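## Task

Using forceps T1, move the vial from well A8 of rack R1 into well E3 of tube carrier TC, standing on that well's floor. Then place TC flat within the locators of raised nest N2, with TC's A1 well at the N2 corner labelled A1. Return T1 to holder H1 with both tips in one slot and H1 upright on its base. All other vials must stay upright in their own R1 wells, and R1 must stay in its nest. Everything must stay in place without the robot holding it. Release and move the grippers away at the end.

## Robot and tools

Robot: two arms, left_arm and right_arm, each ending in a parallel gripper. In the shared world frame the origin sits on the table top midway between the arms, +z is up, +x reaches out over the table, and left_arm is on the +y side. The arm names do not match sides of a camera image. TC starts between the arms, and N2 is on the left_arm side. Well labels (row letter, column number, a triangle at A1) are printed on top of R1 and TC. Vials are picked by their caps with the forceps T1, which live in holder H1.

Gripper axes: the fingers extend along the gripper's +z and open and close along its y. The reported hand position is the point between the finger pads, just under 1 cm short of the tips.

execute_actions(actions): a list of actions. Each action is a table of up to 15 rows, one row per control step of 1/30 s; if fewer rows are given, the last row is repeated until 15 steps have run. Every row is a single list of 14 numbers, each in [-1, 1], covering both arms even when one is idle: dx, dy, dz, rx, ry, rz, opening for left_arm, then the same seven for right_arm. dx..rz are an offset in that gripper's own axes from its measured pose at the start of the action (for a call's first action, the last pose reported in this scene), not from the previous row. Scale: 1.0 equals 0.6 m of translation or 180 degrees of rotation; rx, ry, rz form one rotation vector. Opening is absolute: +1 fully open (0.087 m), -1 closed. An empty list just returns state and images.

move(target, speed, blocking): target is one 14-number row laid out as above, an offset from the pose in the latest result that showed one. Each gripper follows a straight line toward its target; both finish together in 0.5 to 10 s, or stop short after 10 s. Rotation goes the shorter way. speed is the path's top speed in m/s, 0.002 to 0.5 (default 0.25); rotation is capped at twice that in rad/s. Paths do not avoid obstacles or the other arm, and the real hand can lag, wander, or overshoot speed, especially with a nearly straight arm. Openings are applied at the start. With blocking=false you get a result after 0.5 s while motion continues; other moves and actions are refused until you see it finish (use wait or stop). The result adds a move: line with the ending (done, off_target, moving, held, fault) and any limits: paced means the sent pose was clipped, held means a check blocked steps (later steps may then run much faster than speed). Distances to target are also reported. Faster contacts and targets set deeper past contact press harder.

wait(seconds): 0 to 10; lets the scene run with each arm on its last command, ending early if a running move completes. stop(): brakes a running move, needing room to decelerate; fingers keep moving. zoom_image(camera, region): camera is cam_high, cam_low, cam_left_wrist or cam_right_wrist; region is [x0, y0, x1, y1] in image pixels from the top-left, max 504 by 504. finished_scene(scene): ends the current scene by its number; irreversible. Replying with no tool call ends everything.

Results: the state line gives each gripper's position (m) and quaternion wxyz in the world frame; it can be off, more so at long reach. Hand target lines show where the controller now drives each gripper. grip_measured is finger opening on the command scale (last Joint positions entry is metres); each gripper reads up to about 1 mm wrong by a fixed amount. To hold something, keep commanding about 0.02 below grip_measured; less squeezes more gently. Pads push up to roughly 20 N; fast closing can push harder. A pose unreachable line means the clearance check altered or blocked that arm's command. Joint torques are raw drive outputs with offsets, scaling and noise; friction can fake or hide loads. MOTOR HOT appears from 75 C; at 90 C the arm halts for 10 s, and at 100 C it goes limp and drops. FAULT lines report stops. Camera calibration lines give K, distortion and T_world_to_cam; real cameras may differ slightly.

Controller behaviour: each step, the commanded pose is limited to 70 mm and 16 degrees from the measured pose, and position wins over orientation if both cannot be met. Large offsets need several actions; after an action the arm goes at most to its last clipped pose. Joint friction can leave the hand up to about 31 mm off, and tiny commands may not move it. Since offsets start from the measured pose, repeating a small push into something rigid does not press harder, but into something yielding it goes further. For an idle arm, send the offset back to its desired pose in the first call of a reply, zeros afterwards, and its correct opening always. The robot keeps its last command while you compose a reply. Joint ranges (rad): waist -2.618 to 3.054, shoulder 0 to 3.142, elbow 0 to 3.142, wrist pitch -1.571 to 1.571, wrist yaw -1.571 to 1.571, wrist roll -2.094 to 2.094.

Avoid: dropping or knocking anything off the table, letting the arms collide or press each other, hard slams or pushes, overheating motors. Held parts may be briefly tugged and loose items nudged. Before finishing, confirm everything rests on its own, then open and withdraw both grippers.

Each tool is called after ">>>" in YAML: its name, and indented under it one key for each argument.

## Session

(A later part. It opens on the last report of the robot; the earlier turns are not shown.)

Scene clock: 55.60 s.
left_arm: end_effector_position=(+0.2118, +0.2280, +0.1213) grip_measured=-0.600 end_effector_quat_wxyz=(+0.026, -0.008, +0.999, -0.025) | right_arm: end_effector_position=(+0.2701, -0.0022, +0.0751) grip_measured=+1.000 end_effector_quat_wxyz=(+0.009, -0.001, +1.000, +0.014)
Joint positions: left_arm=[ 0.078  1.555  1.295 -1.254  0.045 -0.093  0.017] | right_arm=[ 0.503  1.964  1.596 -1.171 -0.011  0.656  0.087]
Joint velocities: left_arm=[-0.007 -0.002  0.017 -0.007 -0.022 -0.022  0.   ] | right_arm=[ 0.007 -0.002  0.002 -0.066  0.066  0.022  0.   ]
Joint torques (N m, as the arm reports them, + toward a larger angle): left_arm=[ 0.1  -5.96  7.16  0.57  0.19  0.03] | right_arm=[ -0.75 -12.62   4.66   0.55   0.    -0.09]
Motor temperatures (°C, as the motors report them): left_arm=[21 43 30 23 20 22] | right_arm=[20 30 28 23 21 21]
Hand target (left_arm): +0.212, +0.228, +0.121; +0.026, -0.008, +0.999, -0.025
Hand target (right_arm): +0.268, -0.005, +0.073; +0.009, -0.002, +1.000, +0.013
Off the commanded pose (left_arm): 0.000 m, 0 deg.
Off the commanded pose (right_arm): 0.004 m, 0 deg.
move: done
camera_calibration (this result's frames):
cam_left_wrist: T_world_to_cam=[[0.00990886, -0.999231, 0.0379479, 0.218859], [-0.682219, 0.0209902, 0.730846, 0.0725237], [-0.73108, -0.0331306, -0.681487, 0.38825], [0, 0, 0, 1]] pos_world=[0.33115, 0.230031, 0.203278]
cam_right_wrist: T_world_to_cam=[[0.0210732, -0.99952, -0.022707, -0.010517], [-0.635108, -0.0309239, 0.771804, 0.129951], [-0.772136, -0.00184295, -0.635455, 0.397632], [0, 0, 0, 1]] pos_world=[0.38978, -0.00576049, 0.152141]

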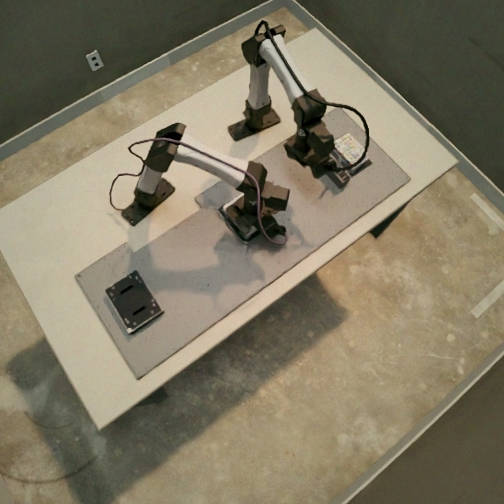

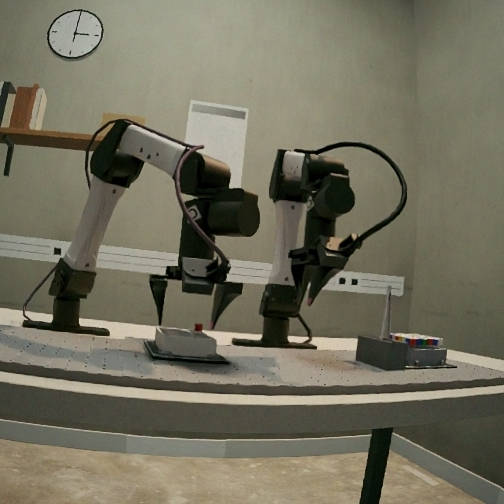

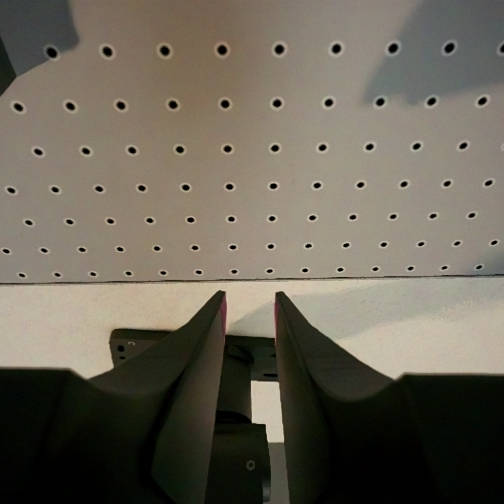

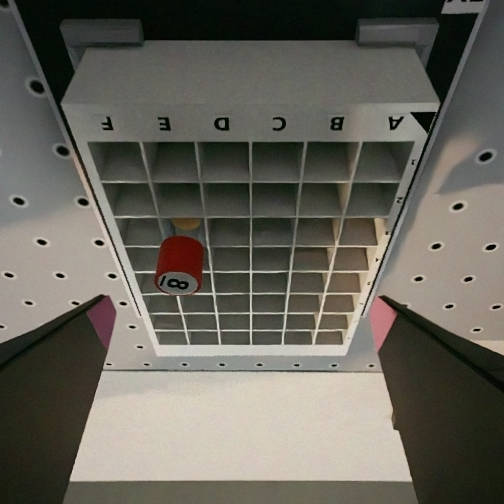

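Still ~3 mm −y needed.

>>> move:
  target: [0,0,0,0,0,0,-0.6, 0,-0.012,0.008,0,0,0,1]
  speed: 0.03

>>> move:
  target: [0,0,0,0,0,0,-0.6, 0,-0.003,0.048,0,0,0,1]
  speed: 0.04

>>> move:
  target: [0,0,0,0,0,0,-0.6, 0,0,0,0,0,0,0.9]

Scene clock: 56.73 s.
left_arm: end_effector_position=(+0.2118, +0.2280, +0.1213) grip_measured=-0.600 end_effector_quat_wxyz=(+0.026, -0.008, +0.999, -0.025) | right_arm: end_effector_position=(+0.2713, -0.0052, +0.0718) grip_measured=+1.000 end_effector_quat_wxyz=(+0.009, +0.000, +1.000, +0.013)
Joint positions: left_arm=[ 0.078  1.555  1.295 -1.254  0.045 -0.093  0.017] | right_arm=[ 0.495  1.964  1.582 -1.16  -0.011  0.65   0.087]
Joint velocities: left_arm=[ 0.017 -0.007  0.002 -0.022 -0.007  0.022 -0.   ] | right_arm=[-0.007  0.002  0.007  0.007  0.066  0.022  0.   ]
Joint torques (N m, as the arm reports them, + toward a larger angle): left_arm=[ 0.03 -6.07  7.21  0.56  0.21  0.02] | right_arm=[ -1.31 -12.84   4.85   0.55   0.01  -0.09]
Motor temperatures (°C, as the motors report them): left_arm=[21 43 30 23 20 22] | right_arm=[20 30 28 23 21 21]
Hand target (left_arm): +0.212, +0.228, +0.121; +0.026, -0.008, +0.999, -0.025
Hand target (right_arm): +0.270, -0.009, +0.070; +0.009, -0.001, +1.000, +0.013
Off the commanded pose (left_arm): 0.000 m, 0 deg.
Off the commanded pose (right_arm): 0.005 m, 0 deg.
move: done
camera_calibration (this result's frames):
cam_left_wrist: T_world_to_cam=[[0.00990886, -0.999231, 0.0379479, 0.218859], [-0.682219, 0.0209902, 0.730846, 0.0725237], [-0.73108, -0.0331306, -0.681487, 0.38825], [0, 0, 0, 1]] pos_world=[0.33115, 0.230031, 0.203278]
cam_right_wrist: T_world_to_cam=[[0.0187523, -0.999594, -0.0214665, -0.0130584], [-0.634134, -0.0284902, 0.772698, 0.132853], [-0.772996, -0.000877252, -0.63441, 0.396628], [0, 0, 0, 1]] pos_world=[0.391084, -0.00892012, 0.148689]

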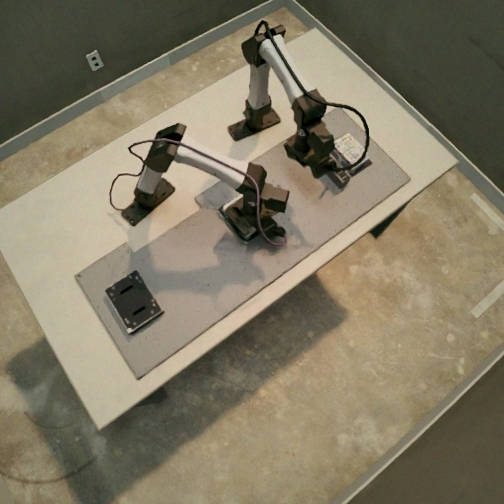

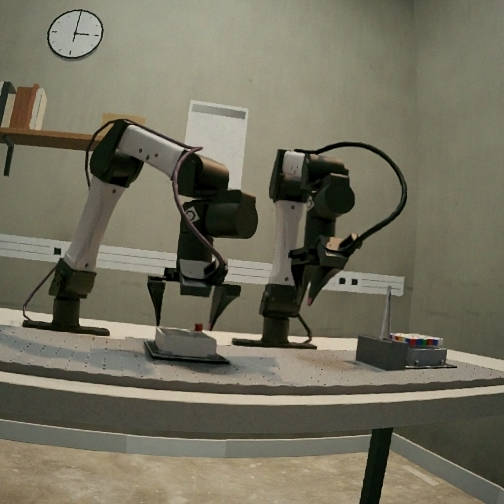

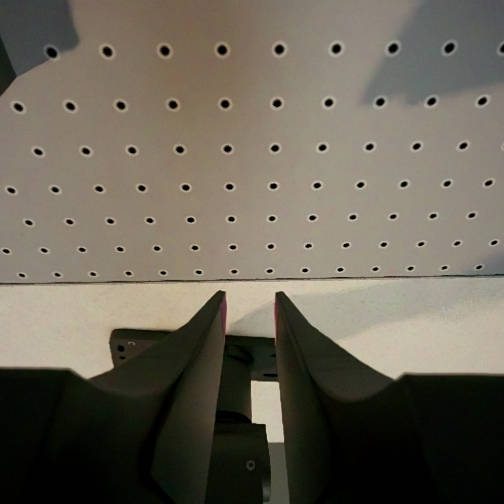

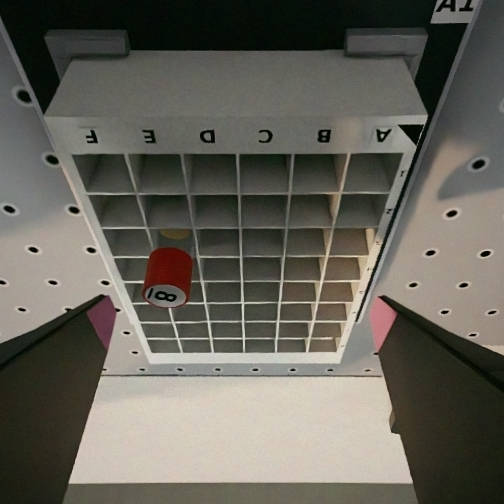

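Scene clock: 57.73 s.
left_arm: end_effector_position=(+0.2118, +0.2280, +0.1213) grip_measured=-0.600 end_effector_quat_wxyz=(+0.026, -0.008, +0.999, -0.025) | right_arm: end_effector_position=(+0.2739, -0.0032, +0.0556) grip_measured=+1.000 end_effector_quat_wxyz=(+0.018, +0.000, +1.000, +0.020)
Joint positions: left_arm=[ 0.078  1.555  1.295 -1.254  0.045 -0.093  0.017] | right_arm=[ 0.495  1.964  1.52  -1.073 -0.011  0.65   0.087]
Joint velocities: left_arm=[ 0.012 -0.002 -0.007  0.022 -0.022 -0.037 -0.   ] | right_arm=[ 0.012  0.002 -0.007 -0.051  0.081 -0.051  0.   ]
Joint torques (N m, as the arm reports them, + toward a larger angle): left_arm=[ 0.1  -5.91  7.3   0.59  0.16  0.07] | right_arm=[ -0.79 -10.23   4.77   0.68  -0.02  -0.09]
Motor temperatures (°C, as the motors report them): left_arm=[21 43 30 23 20 22] | right_arm=[20 30 28 23 21 21]
Hand target (left_arm): +0.212, +0.228, +0.121; +0.026, -0.008, +0.999, -0.025
Hand target (right_arm): +0.272, -0.007, +0.043; +0.008, +0.000, +1.000, +0.013
Off the commanded pose (left_arm): 0.000 m, 0 deg.
Off the commanded pose (right_arm): 0.013 m, 1 deg.
move: off_target (right_arm)
camera_calibration (this result's frames):
cam_left_wrist: T_world_to_cam=[[0.00990886, -0.999231, 0.0379479, 0.218859], [-0.682219, 0.0209902, 0.730846, 0.0725237], [-0.73108, -0.0331306, -0.681487, 0.38825], [0, 0, 0, 1]] pos_world=[0.33115, 0.230031, 0.203278]
cam_right_wrist: T_world_to_cam=[[0.0192988, -0.999179, -0.0356275, -0.0108275], [-0.648802, -0.0396279, 0.759925, 0.151771], [-0.760713, 0.00844961, -0.649034, 0.385865], [0, 0, 0, 1]] pos_world=[0.39221, -0.00806469, 0.134719]

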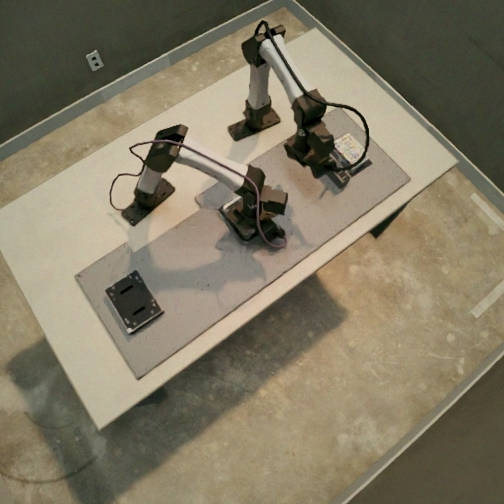

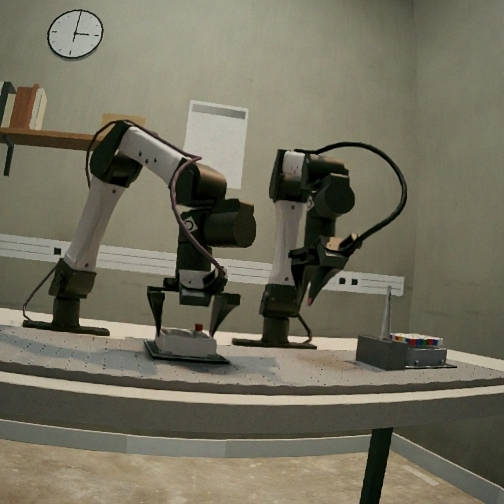

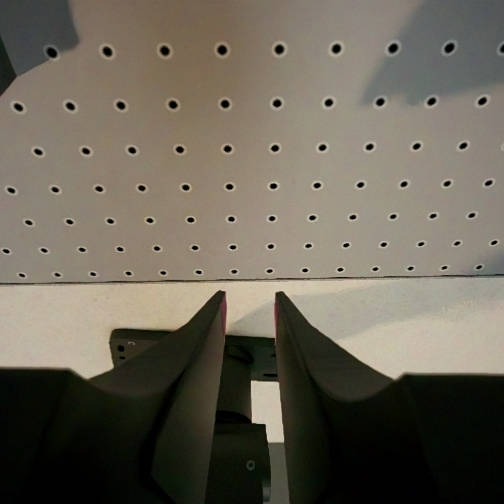

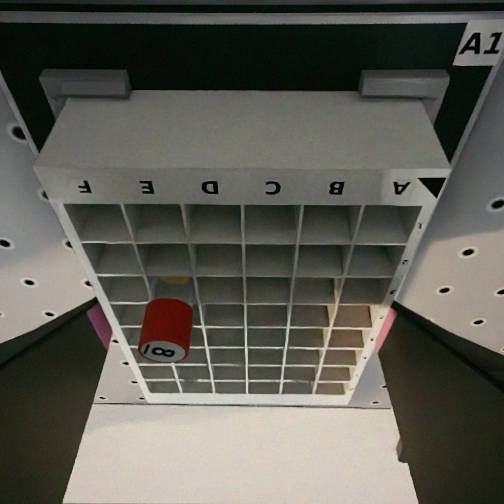

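Scene clock: 58.23 s.
left_arm: end_effector_position=(+0.2118, +0.2280, +0.1213) grip_measured=-0.600 end_effector_quat_wxyz=(+0.026, -0.008, +0.999, -0.025) | right_arm: end_effector_position=(+0.2740, -0.0038, +0.0555) grip_measured=+0.954 end_effector_quat_wxyz=(+0.018, -0.000, +1.000, +0.019)
Joint positions: left_arm=[ 0.078  1.555  1.295 -1.254  0.045 -0.093  0.017] | right_arm=[ 0.495  1.964  1.52  -1.074 -0.008  0.649  0.085]
Joint velocities: left_arm=[ 0.022  0.017  0.022  0.022  0.051 -0.037 -0.   ] | right_arm=[-0.007  0.007  0.002 -0.066  0.066 -0.066  0.002]
Joint torques (N m, as the arm reports them, + toward a larger angle): left_arm=[-0.05 -5.87  7.28  0.53  0.18  0.02] | right_arm=[ -0.53 -11.75   6.84   0.53  -0.02  -0.02]
Motor temperatures (°C, as the motors report them): left_arm=[21 43 30 23 20 22] | right_arm=[20 30 28 23 21 21]
Hand target (left_arm): +0.212, +0.228, +0.121; +0.026, -0.008, +0.999, -0.025
Hand target (right_arm): +0.274, -0.003, +0.056; +0.018, +0.000, +1.000, +0.020
Off the commanded pose (left_arm): 0.000 m, 0 deg.
Off the commanded pose (right_arm): 0.001 m, 0 deg.
move: done
camera_calibration (this result's frames):
cam_left_wrist: T_world_to_cam=[[0.00990886, -0.999231, 0.0379479, 0.218859], [-0.682219, 0.0209902, 0.730846, 0.0725237], [-0.73108, -0.0331306, -0.681487, 0.38825], [0, 0, 0, 1]] pos_world=[0.33115, 0.230031, 0.203278]
cam_right_wrist: T_world_to_cam=[[0.020325, -0.999257, -0.0327574, -0.0118624], [-0.64933, -0.0381068, 0.759552, 0.151994], [-0.760235, 0.00583245, -0.649622, 0.385773], [0, 0, 0, 1]] pos_world=[0.392213, -0.00831152, 0.13477]

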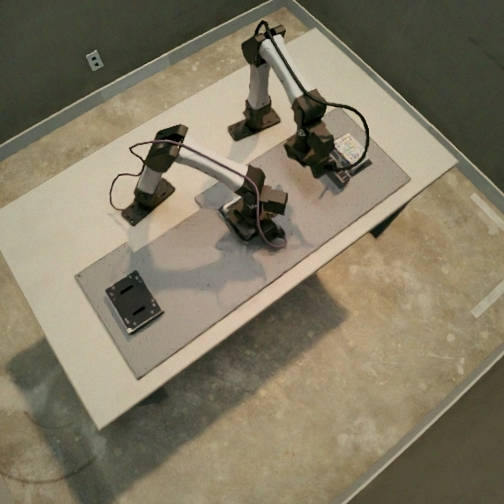

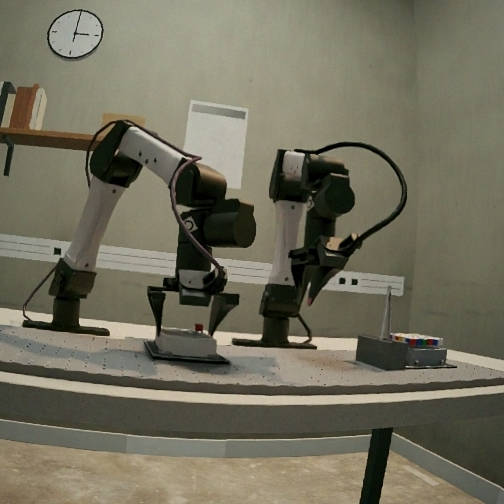

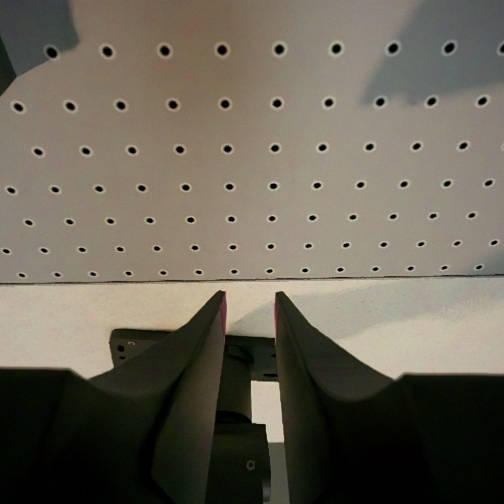

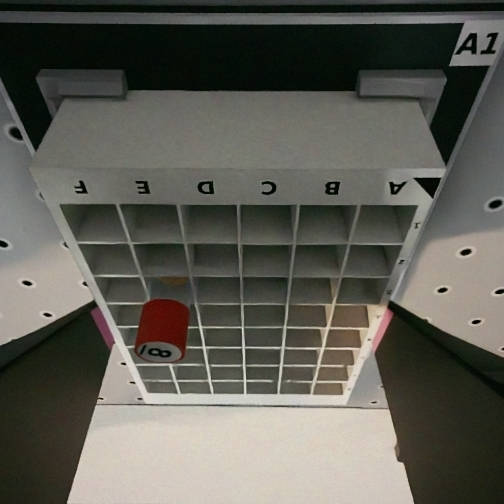

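>>> move:
  target: [0,0,0,0,0,0,-0.6,0,0,-0.16,0,0,0,0.9]
  speed: 0.1

>>> move:
  target: [0,0,0,0,0,0,-0.6,-0.04,-0.73,0,0,0,0,0.9]
  speed: 0.15

Scene clock: 60.70 s.
left_arm: end_effector_position=(+0.2118, +0.2280, +0.1213) grip_measured=-0.600 end_effector_quat_wxyz=(+0.026, -0.008, +0.999, -0.025) | right_arm: end_effector_position=(+0.2718, -0.0055, +0.1440) grip_measured=+0.954 end_effector_quat_wxyz=(+0.017, -0.000, +1.000, +0.018)
Joint positions: left_arm=[ 0.078  1.555  1.295 -1.254  0.045 -0.093  0.017] | right_arm=[ 0.495  1.945  1.846 -1.423 -0.008  0.649  0.085]
Joint velocities: left_arm=[-0.007 -0.012  0.002  0.022 -0.037 -0.051  0.   ] | right_arm=[-0.007 -0.012 -0.007  0.007 -0.007 -0.022  0.001]
Joint torques (N m, as the arm reports them, + toward a larger angle): left_arm=[ 0.05 -6.02  7.28  0.56  0.18  0.02] | right_arm=[ -0.52 -12.26   8.41   0.33  -0.03  -0.06]
Motor temperatures (°C, as the motors report them): left_arm=[21 42 31 23 20 22] | right_arm=[20 31 28 23 21 21]
Hand target (left_arm): +0.212, +0.228, +0.121; +0.026, -0.008, +0.999, -0.025
Hand target (right_arm): +0.270, -0.007, +0.151; +0.019, -0.000, +1.000, +0.019
Off the commanded pose (left_arm): 0.000 m, 0 deg.
Off the commanded pose (right_arm): 0.008 m, 0 deg.
move: done
camera_calibration (this result's frames):
cam_left_wrist: T_world_to_cam=[[0.00990886, -0.999231, 0.0379479, 0.218859], [-0.682219, 0.0209902, 0.730846, 0.0725237], [-0.73108, -0.0331306, -0.681487, 0.38825], [0, 0, 0, 1]] pos_world=[0.33115, 0.230031, 0.203278]
cam_right_wrist: T_world_to_cam=[[0.0202289, -0.99933, -0.0305137, -0.0109014], [-0.647019, -0.0363523, 0.761607, 0.0824017], [-0.762205, 0.0043365, -0.647321, 0.441742], [0, 0, 0, 1]] pos_world=[0.390234, -0.00981424, 0.222859]

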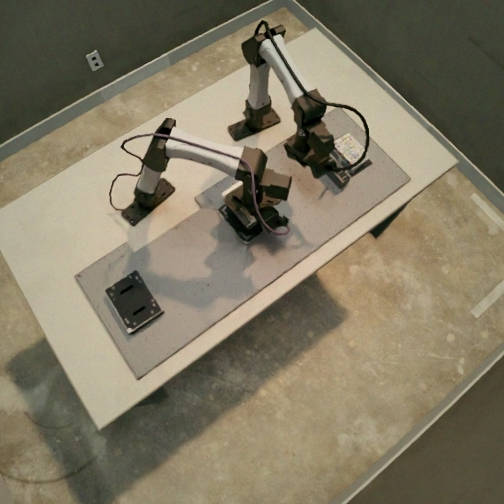

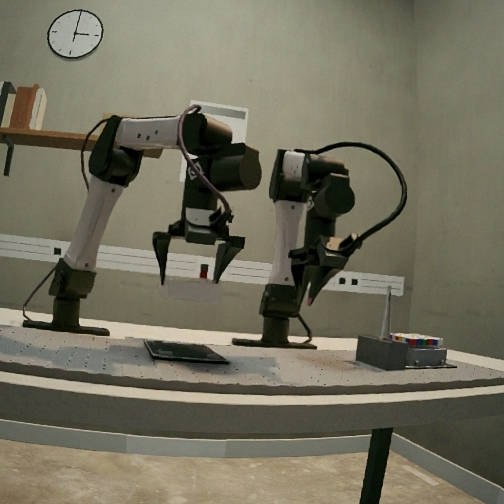

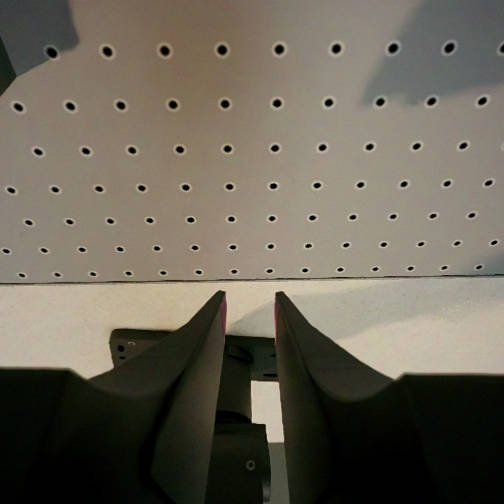

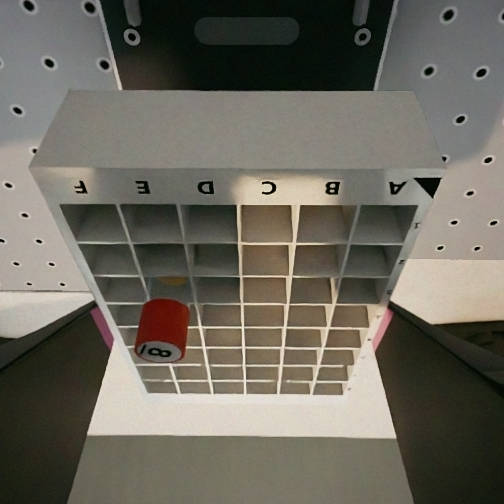

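Scene clock: 64.17 s.
left_arm: end_effector_position=(+0.2118, +0.2280, +0.1213) grip_measured=-0.600 end_effector_quat_wxyz=(+0.026, -0.008, +0.999, -0.025) | right_arm: end_effector_position=(+0.2947, -0.4458, +0.1401) grip_measured=+0.954 end_effector_quat_wxyz=(+0.032, +0.004, +0.999, -0.005)
Joint positions: left_arm=[ 0.078  1.555  1.295 -1.254  0.045 -0.093  0.017] | right_arm=[-0.744  1.966  1.863 -1.41  -0.026 -0.58   0.085]
Joint velocities: left_arm=[-0.007  0.012 -0.002 -0.037 -0.066 -0.007 -0.   ] | right_arm=[-0.002 -0.002 -0.002 -0.051 -0.066  0.022  0.002]
Joint torques (N m, as the arm reports them, + toward a larger angle): left_arm=[ 0.02 -5.87  7.09  0.53  0.17  0.03] | right_arm=[-0.54 -9.95  8.53  0.38 -0.19 -0.1 ]
Motor temperatures (°C, as the motors report them): left_arm=[21 42 31 23 20 22] | right_arm=[20 32 28 23 21 21]
Hand target (left_arm): +0.212, +0.228, +0.121; +0.026, -0.008, +0.999, -0.025
Hand target (right_arm): +0.295, -0.445, +0.138; +0.023, -0.001, +1.000, +0.004
Off the commanded pose (left_arm): 0.000 m, 0 deg.
Off the commanded pose (right_arm): 0.011 m, 3 deg.
move: off_target (right_arm)
camera_calibration (this result's frames):
cam_left_wrist: T_world_to_cam=[[0.00990886, -0.999231, 0.0379479, 0.218859], [-0.682219, 0.0209902, 0.730846, 0.0725237], [-0.73108, -0.0331306, -0.681487, 0.38825], [0, 0, 0, 1]] pos_world=[0.33115, 0.230031, 0.203278]
cam_right_wrist: T_world_to_cam=[[0.00978683, -0.999823, 0.0160856, -0.45519], [-0.66899, 0.00540933, 0.743251, 0.111843], [-0.743207, -0.0180352, -0.668819, 0.446122], [0, 0, 0, 1]] pos_world=[0.410838, -0.447668, 0.222569]

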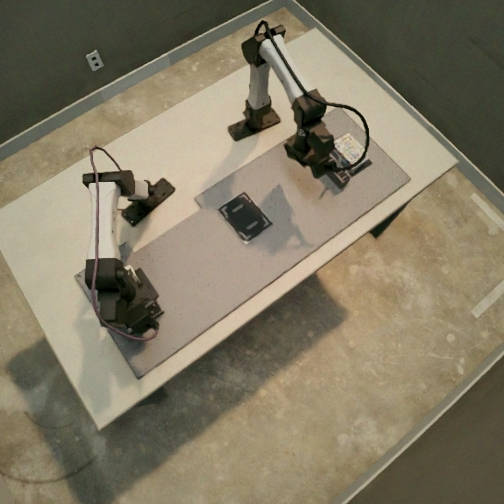

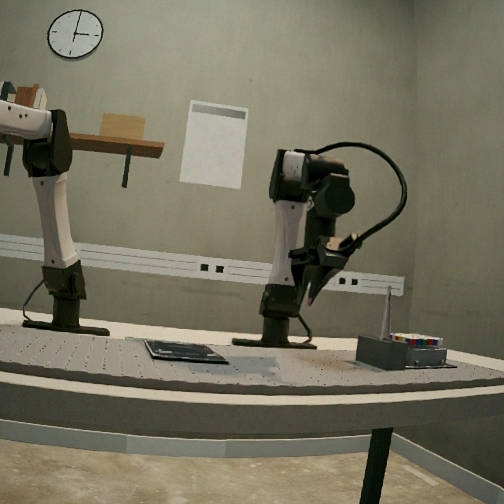

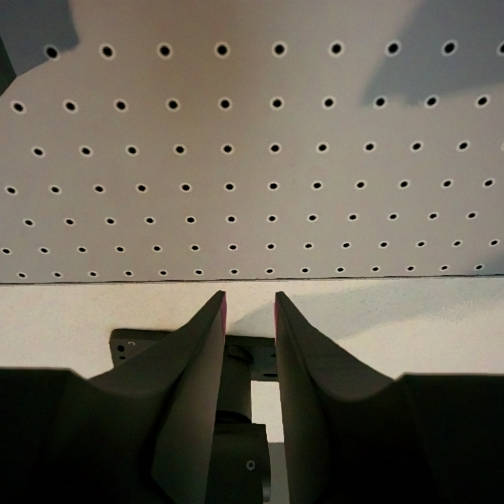

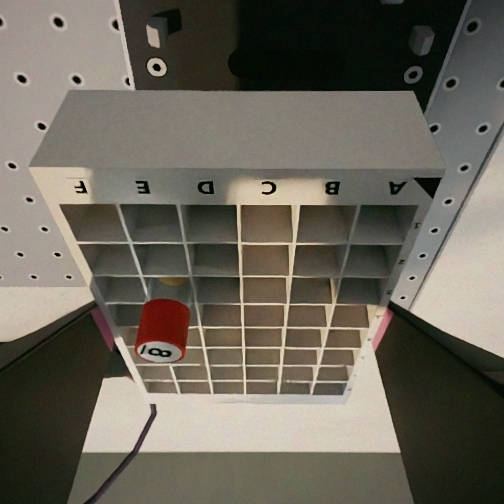

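>>> move:
  target: [0,0,0,0,0,0,-0.6,0,-0.035,0.055,0,0,0,0.9]
  speed: 0.05

Scene clock: 65.73 s.
left_arm: end_effector_position=(+0.2118, +0.2280, +0.1213) grip_measured=-0.600 end_effector_quat_wxyz=(+0.026, -0.008, +0.999, -0.025) | right_arm: end_effector_position=(+0.2991, -0.4667, +0.1192) grip_measured=+0.954 end_effector_quat_wxyz=(+0.043, +0.005, +0.999, -0.015)
Joint positions: left_arm=[ 0.078  1.555  1.295 -1.254  0.045 -0.093  0.017] | right_arm=[-0.781  1.992  1.819 -1.311 -0.026 -0.615  0.085]
Joint velocities: left_arm=[-0.007  0.002 -0.012 -0.037 -0.051 -0.066 -0.002] | right_arm=[-0.012 -0.012 -0.007 -0.022 -0.022 -0.037  0.001]
Joint torques (N m, as the arm reports them, + toward a larger angle): left_arm=[ 0.12 -5.87  7.17  0.55  0.17  0.03] | right_arm=[ -1.25 -10.71   5.36   0.69  -0.14  -0.14]
Motor temperatures (°C, as the motors report them): left_arm=[21 42 31 23 20 22] | right_arm=[20 32 28 23 21 21]
Hand target (left_arm): +0.212, +0.228, +0.121; +0.026, -0.008, +0.999, -0.025
Hand target (right_arm): +0.296, -0.467, +0.108; +0.031, +0.004, +0.999, -0.006
Off the commanded pose (left_arm): 0.000 m, 0 deg.
Off the commanded pose (right_arm): 0.012 m, 2 deg.
move: off_target (right_arm)
camera_calibration (this result's frames):
cam_left_wrist: T_world_to_cam=[[0.00990886, -0.999231, 0.0379479, 0.218859], [-0.682219, 0.0209902, 0.730846, 0.0725237], [-0.73108, -0.0331306, -0.681487, 0.38825], [0, 0, 0, 1]] pos_world=[0.33115, 0.230031, 0.203278]
cam_right_wrist: T_world_to_cam=[[0.00644487, -0.999368, 0.0349607, -0.476794], [-0.68548, 0.0210395, 0.727787, 0.144508], [-0.728063, -0.0286554, -0.684911, 0.427426], [0, 0, 0, 1]] pos_world=[0.413323, -0.467285, 0.204247]

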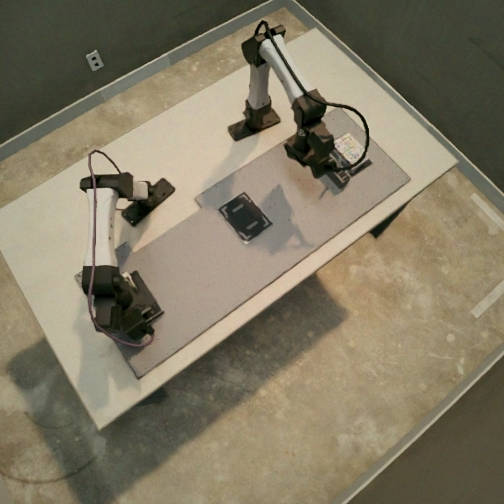

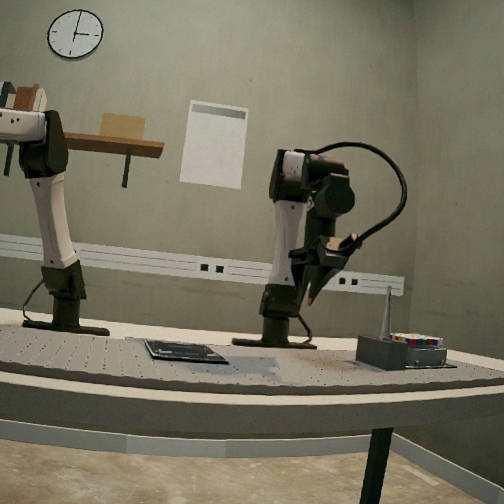

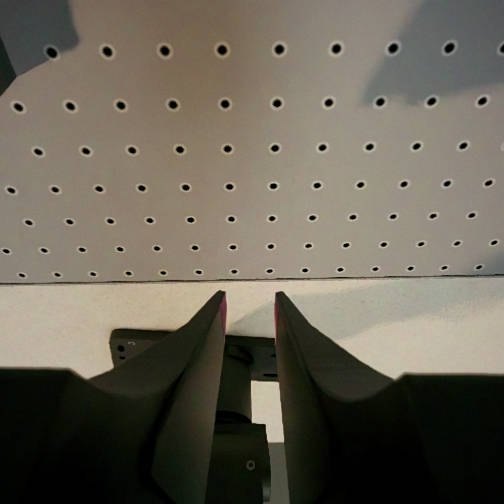

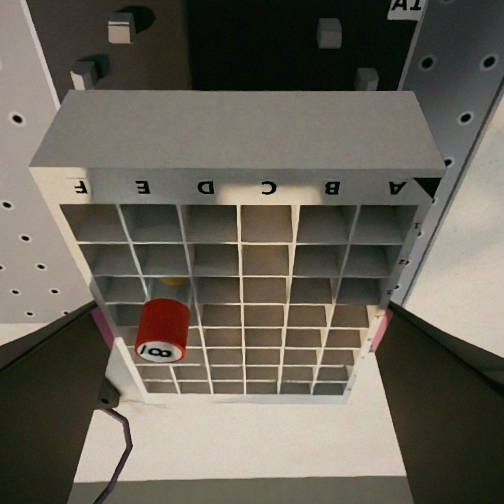

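>>> move:
  target: [0,0,0,0,0,0,-0.6,0,0.012,0.045,0,0.03,0.012,0.9]
  speed: 0.04

Scene clock: 67.80 s.
left_arm: end_effector_position=(+0.2118, +0.2280, +0.1213) grip_measured=-0.600 end_effector_quat_wxyz=(+0.026, -0.008, +0.999, -0.025) | right_arm: end_effector_position=(+0.3020, -0.4612, +0.1008) grip_measured=+0.954 end_effector_quat_wxyz=(+0.011, +0.024, +1.000, -0.013)
Joint positions: left_arm=[ 0.078  1.555  1.295 -1.254  0.045 -0.093  0.017] | right_arm=[-0.753  2.047  1.819 -1.31   0.011 -0.551  0.085]
Joint velocities: left_arm=[-0.007 -0.012  0.022  0.051  0.007 -0.051 -0.   ] | right_arm=[-0.007  0.012  0.012 -0.081 -0.022  0.037  0.   ]
Joint torques (N m, as the arm reports them, + toward a larger angle): left_arm=[-0.02 -6.02  7.24  0.54  0.18  0.01] | right_arm=[ -0.16 -10.85   6.26   0.51   0.07   0.  ]
Motor temperatures (°C, as the motors report them): left_arm=[21 41 31 23 20 22] | right_arm=[20 32 28 23 21 21]
Hand target (left_arm): +0.212, +0.228, +0.121; +0.026, -0.008, +0.999, -0.025
Hand target (right_arm): +0.301, -0.460, +0.092; -0.004, +0.025, +1.000, -0.013
Off the commanded pose (left_arm): 0.000 m, 0 deg.
Off the commanded pose (right_arm): 0.009 m, 2 deg.
move: done
camera_calibration (this result's frames):
cam_left_wrist: T_world_to_cam=[[0.00990886, -0.999231, 0.0379479, 0.218859], [-0.682219, 0.0209902, 0.730846, 0.0725237], [-0.73108, -0.0331306, -0.681487, 0.38825], [0, 0, 0, 1]] pos_world=[0.33115, 0.230031, 0.203278]
cam_right_wrist: T_world_to_cam=[[-0.0294008, -0.999078, 0.0312711, -0.459348], [-0.636934, 0.0428361, 0.769727, 0.150886], [-0.770358, 0.00271294, -0.637606, 0.43957], [0, 0, 0, 1]] pos_world=[0.421225, -0.466581, 0.178496]

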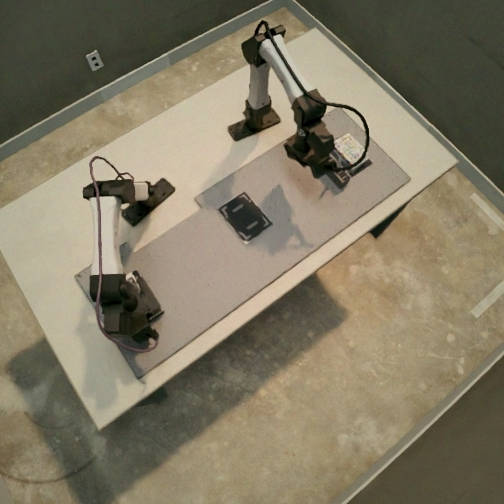

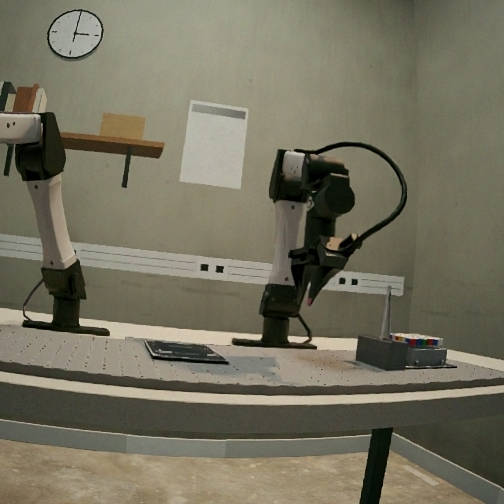

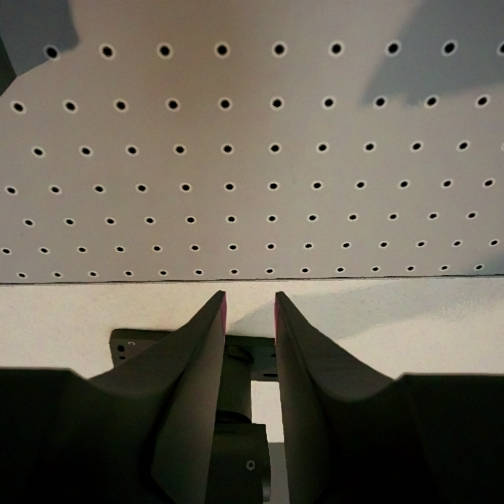

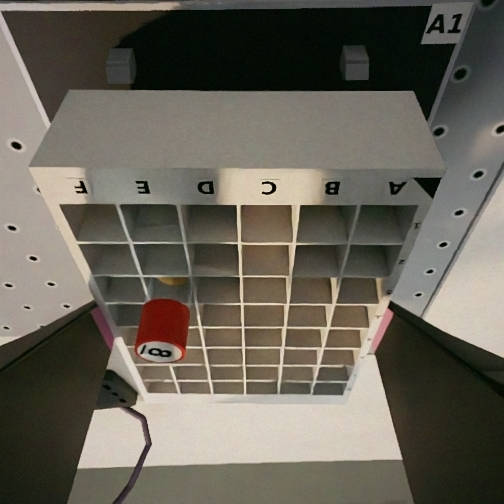

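>>> move:
  target: [0,0,0,0,0,0,-0.6,0.018,0.004,0.025,0,0,-0.004,0.9]
  speed: 0.03

Scene clock: 69.50 s.
left_arm: end_effector_position=(+0.2118, +0.2280, +0.1213) grip_measured=-0.600 end_effector_quat_wxyz=(+0.026, -0.008, +0.999, -0.025) | right_arm: end_effector_position=(+0.2981, -0.4606, +0.0848) grip_measured=+0.954 end_effector_quat_wxyz=(+0.014, +0.020, +1.000, -0.017)
Joint positions: left_arm=[ 0.078  1.555  1.295 -1.254  0.045 -0.093  0.017] | right_arm=[-0.756  2.025  1.724 -1.228  0.013 -0.561  0.085]
Joint velocities: left_arm=[ 0.002 -0.002  0.002  0.051  0.022  0.022 -0.001] | right_arm=[ 0.002  0.017 -0.002  0.022 -0.007 -0.066  0.001]
Joint torques (N m, as the arm reports them, + toward a larger angle): left_arm=[ 0.11 -5.96  7.27  0.54  0.19  0.06] | right_arm=[ -1.15 -14.03   4.98   0.51  -0.08  -0.17]
Motor temperatures (°C, as the motors report them): left_arm=[21 41 31 23 20 22] | right_arm=[20 33 28 22 21 21]
Hand target (left_arm): +0.212, +0.228, +0.121; +0.026, -0.008, +0.999, -0.025
Hand target (right_arm): +0.292, -0.459, +0.085; +0.011, +0.018, +1.000, -0.013
Off the commanded pose (left_arm): 0.000 m, 0 deg.
Off the commanded pose (right_arm): 0.007 m, 1 deg.
move: done
camera_calibration (this result's frames):
cam_left_wrist: T_world_to_cam=[[0.00990886, -0.999231, 0.0379479, 0.218859], [-0.682219, 0.0209902, 0.730846, 0.0725237], [-0.73108, -0.0331306, -0.681487, 0.38825], [0, 0, 0, 1]] pos_world=[0.33115, 0.230031, 0.203278]
cam_right_wrist: T_world_to_cam=[[-0.0220433, -0.999043, 0.0377902, -0.461142], [-0.641103, 0.0431298, 0.766242, 0.162442], [-0.767139, -0.00733688, -0.641439, 0.421062], [0, 0, 0, 1]] pos_world=[0.41699, -0.464617, 0.163042]

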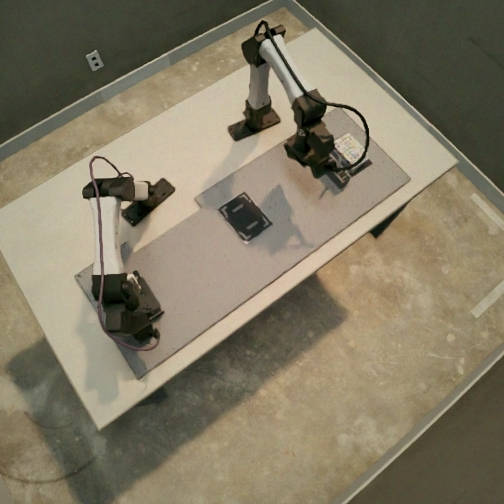

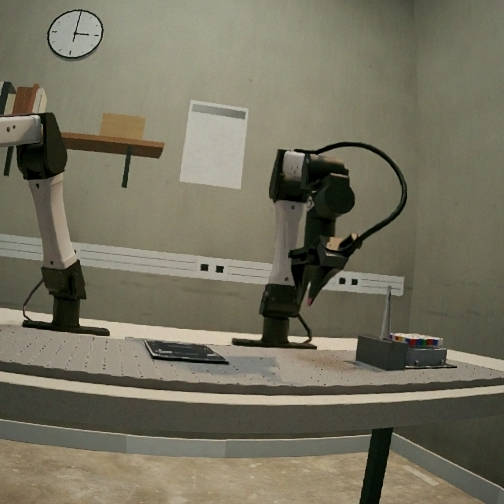

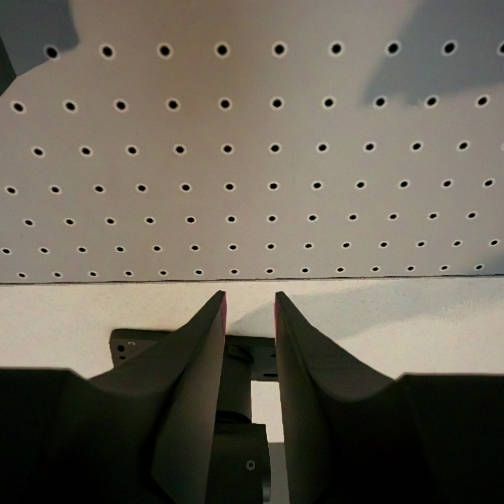

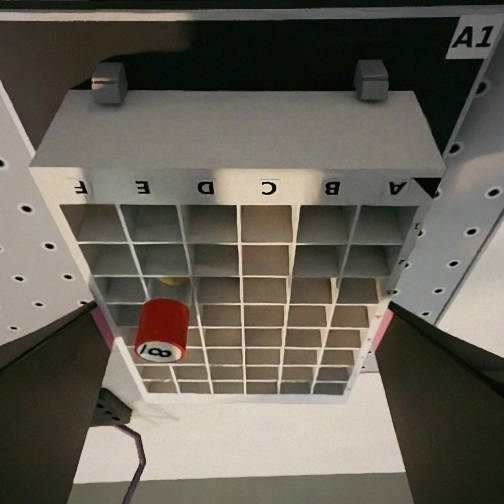

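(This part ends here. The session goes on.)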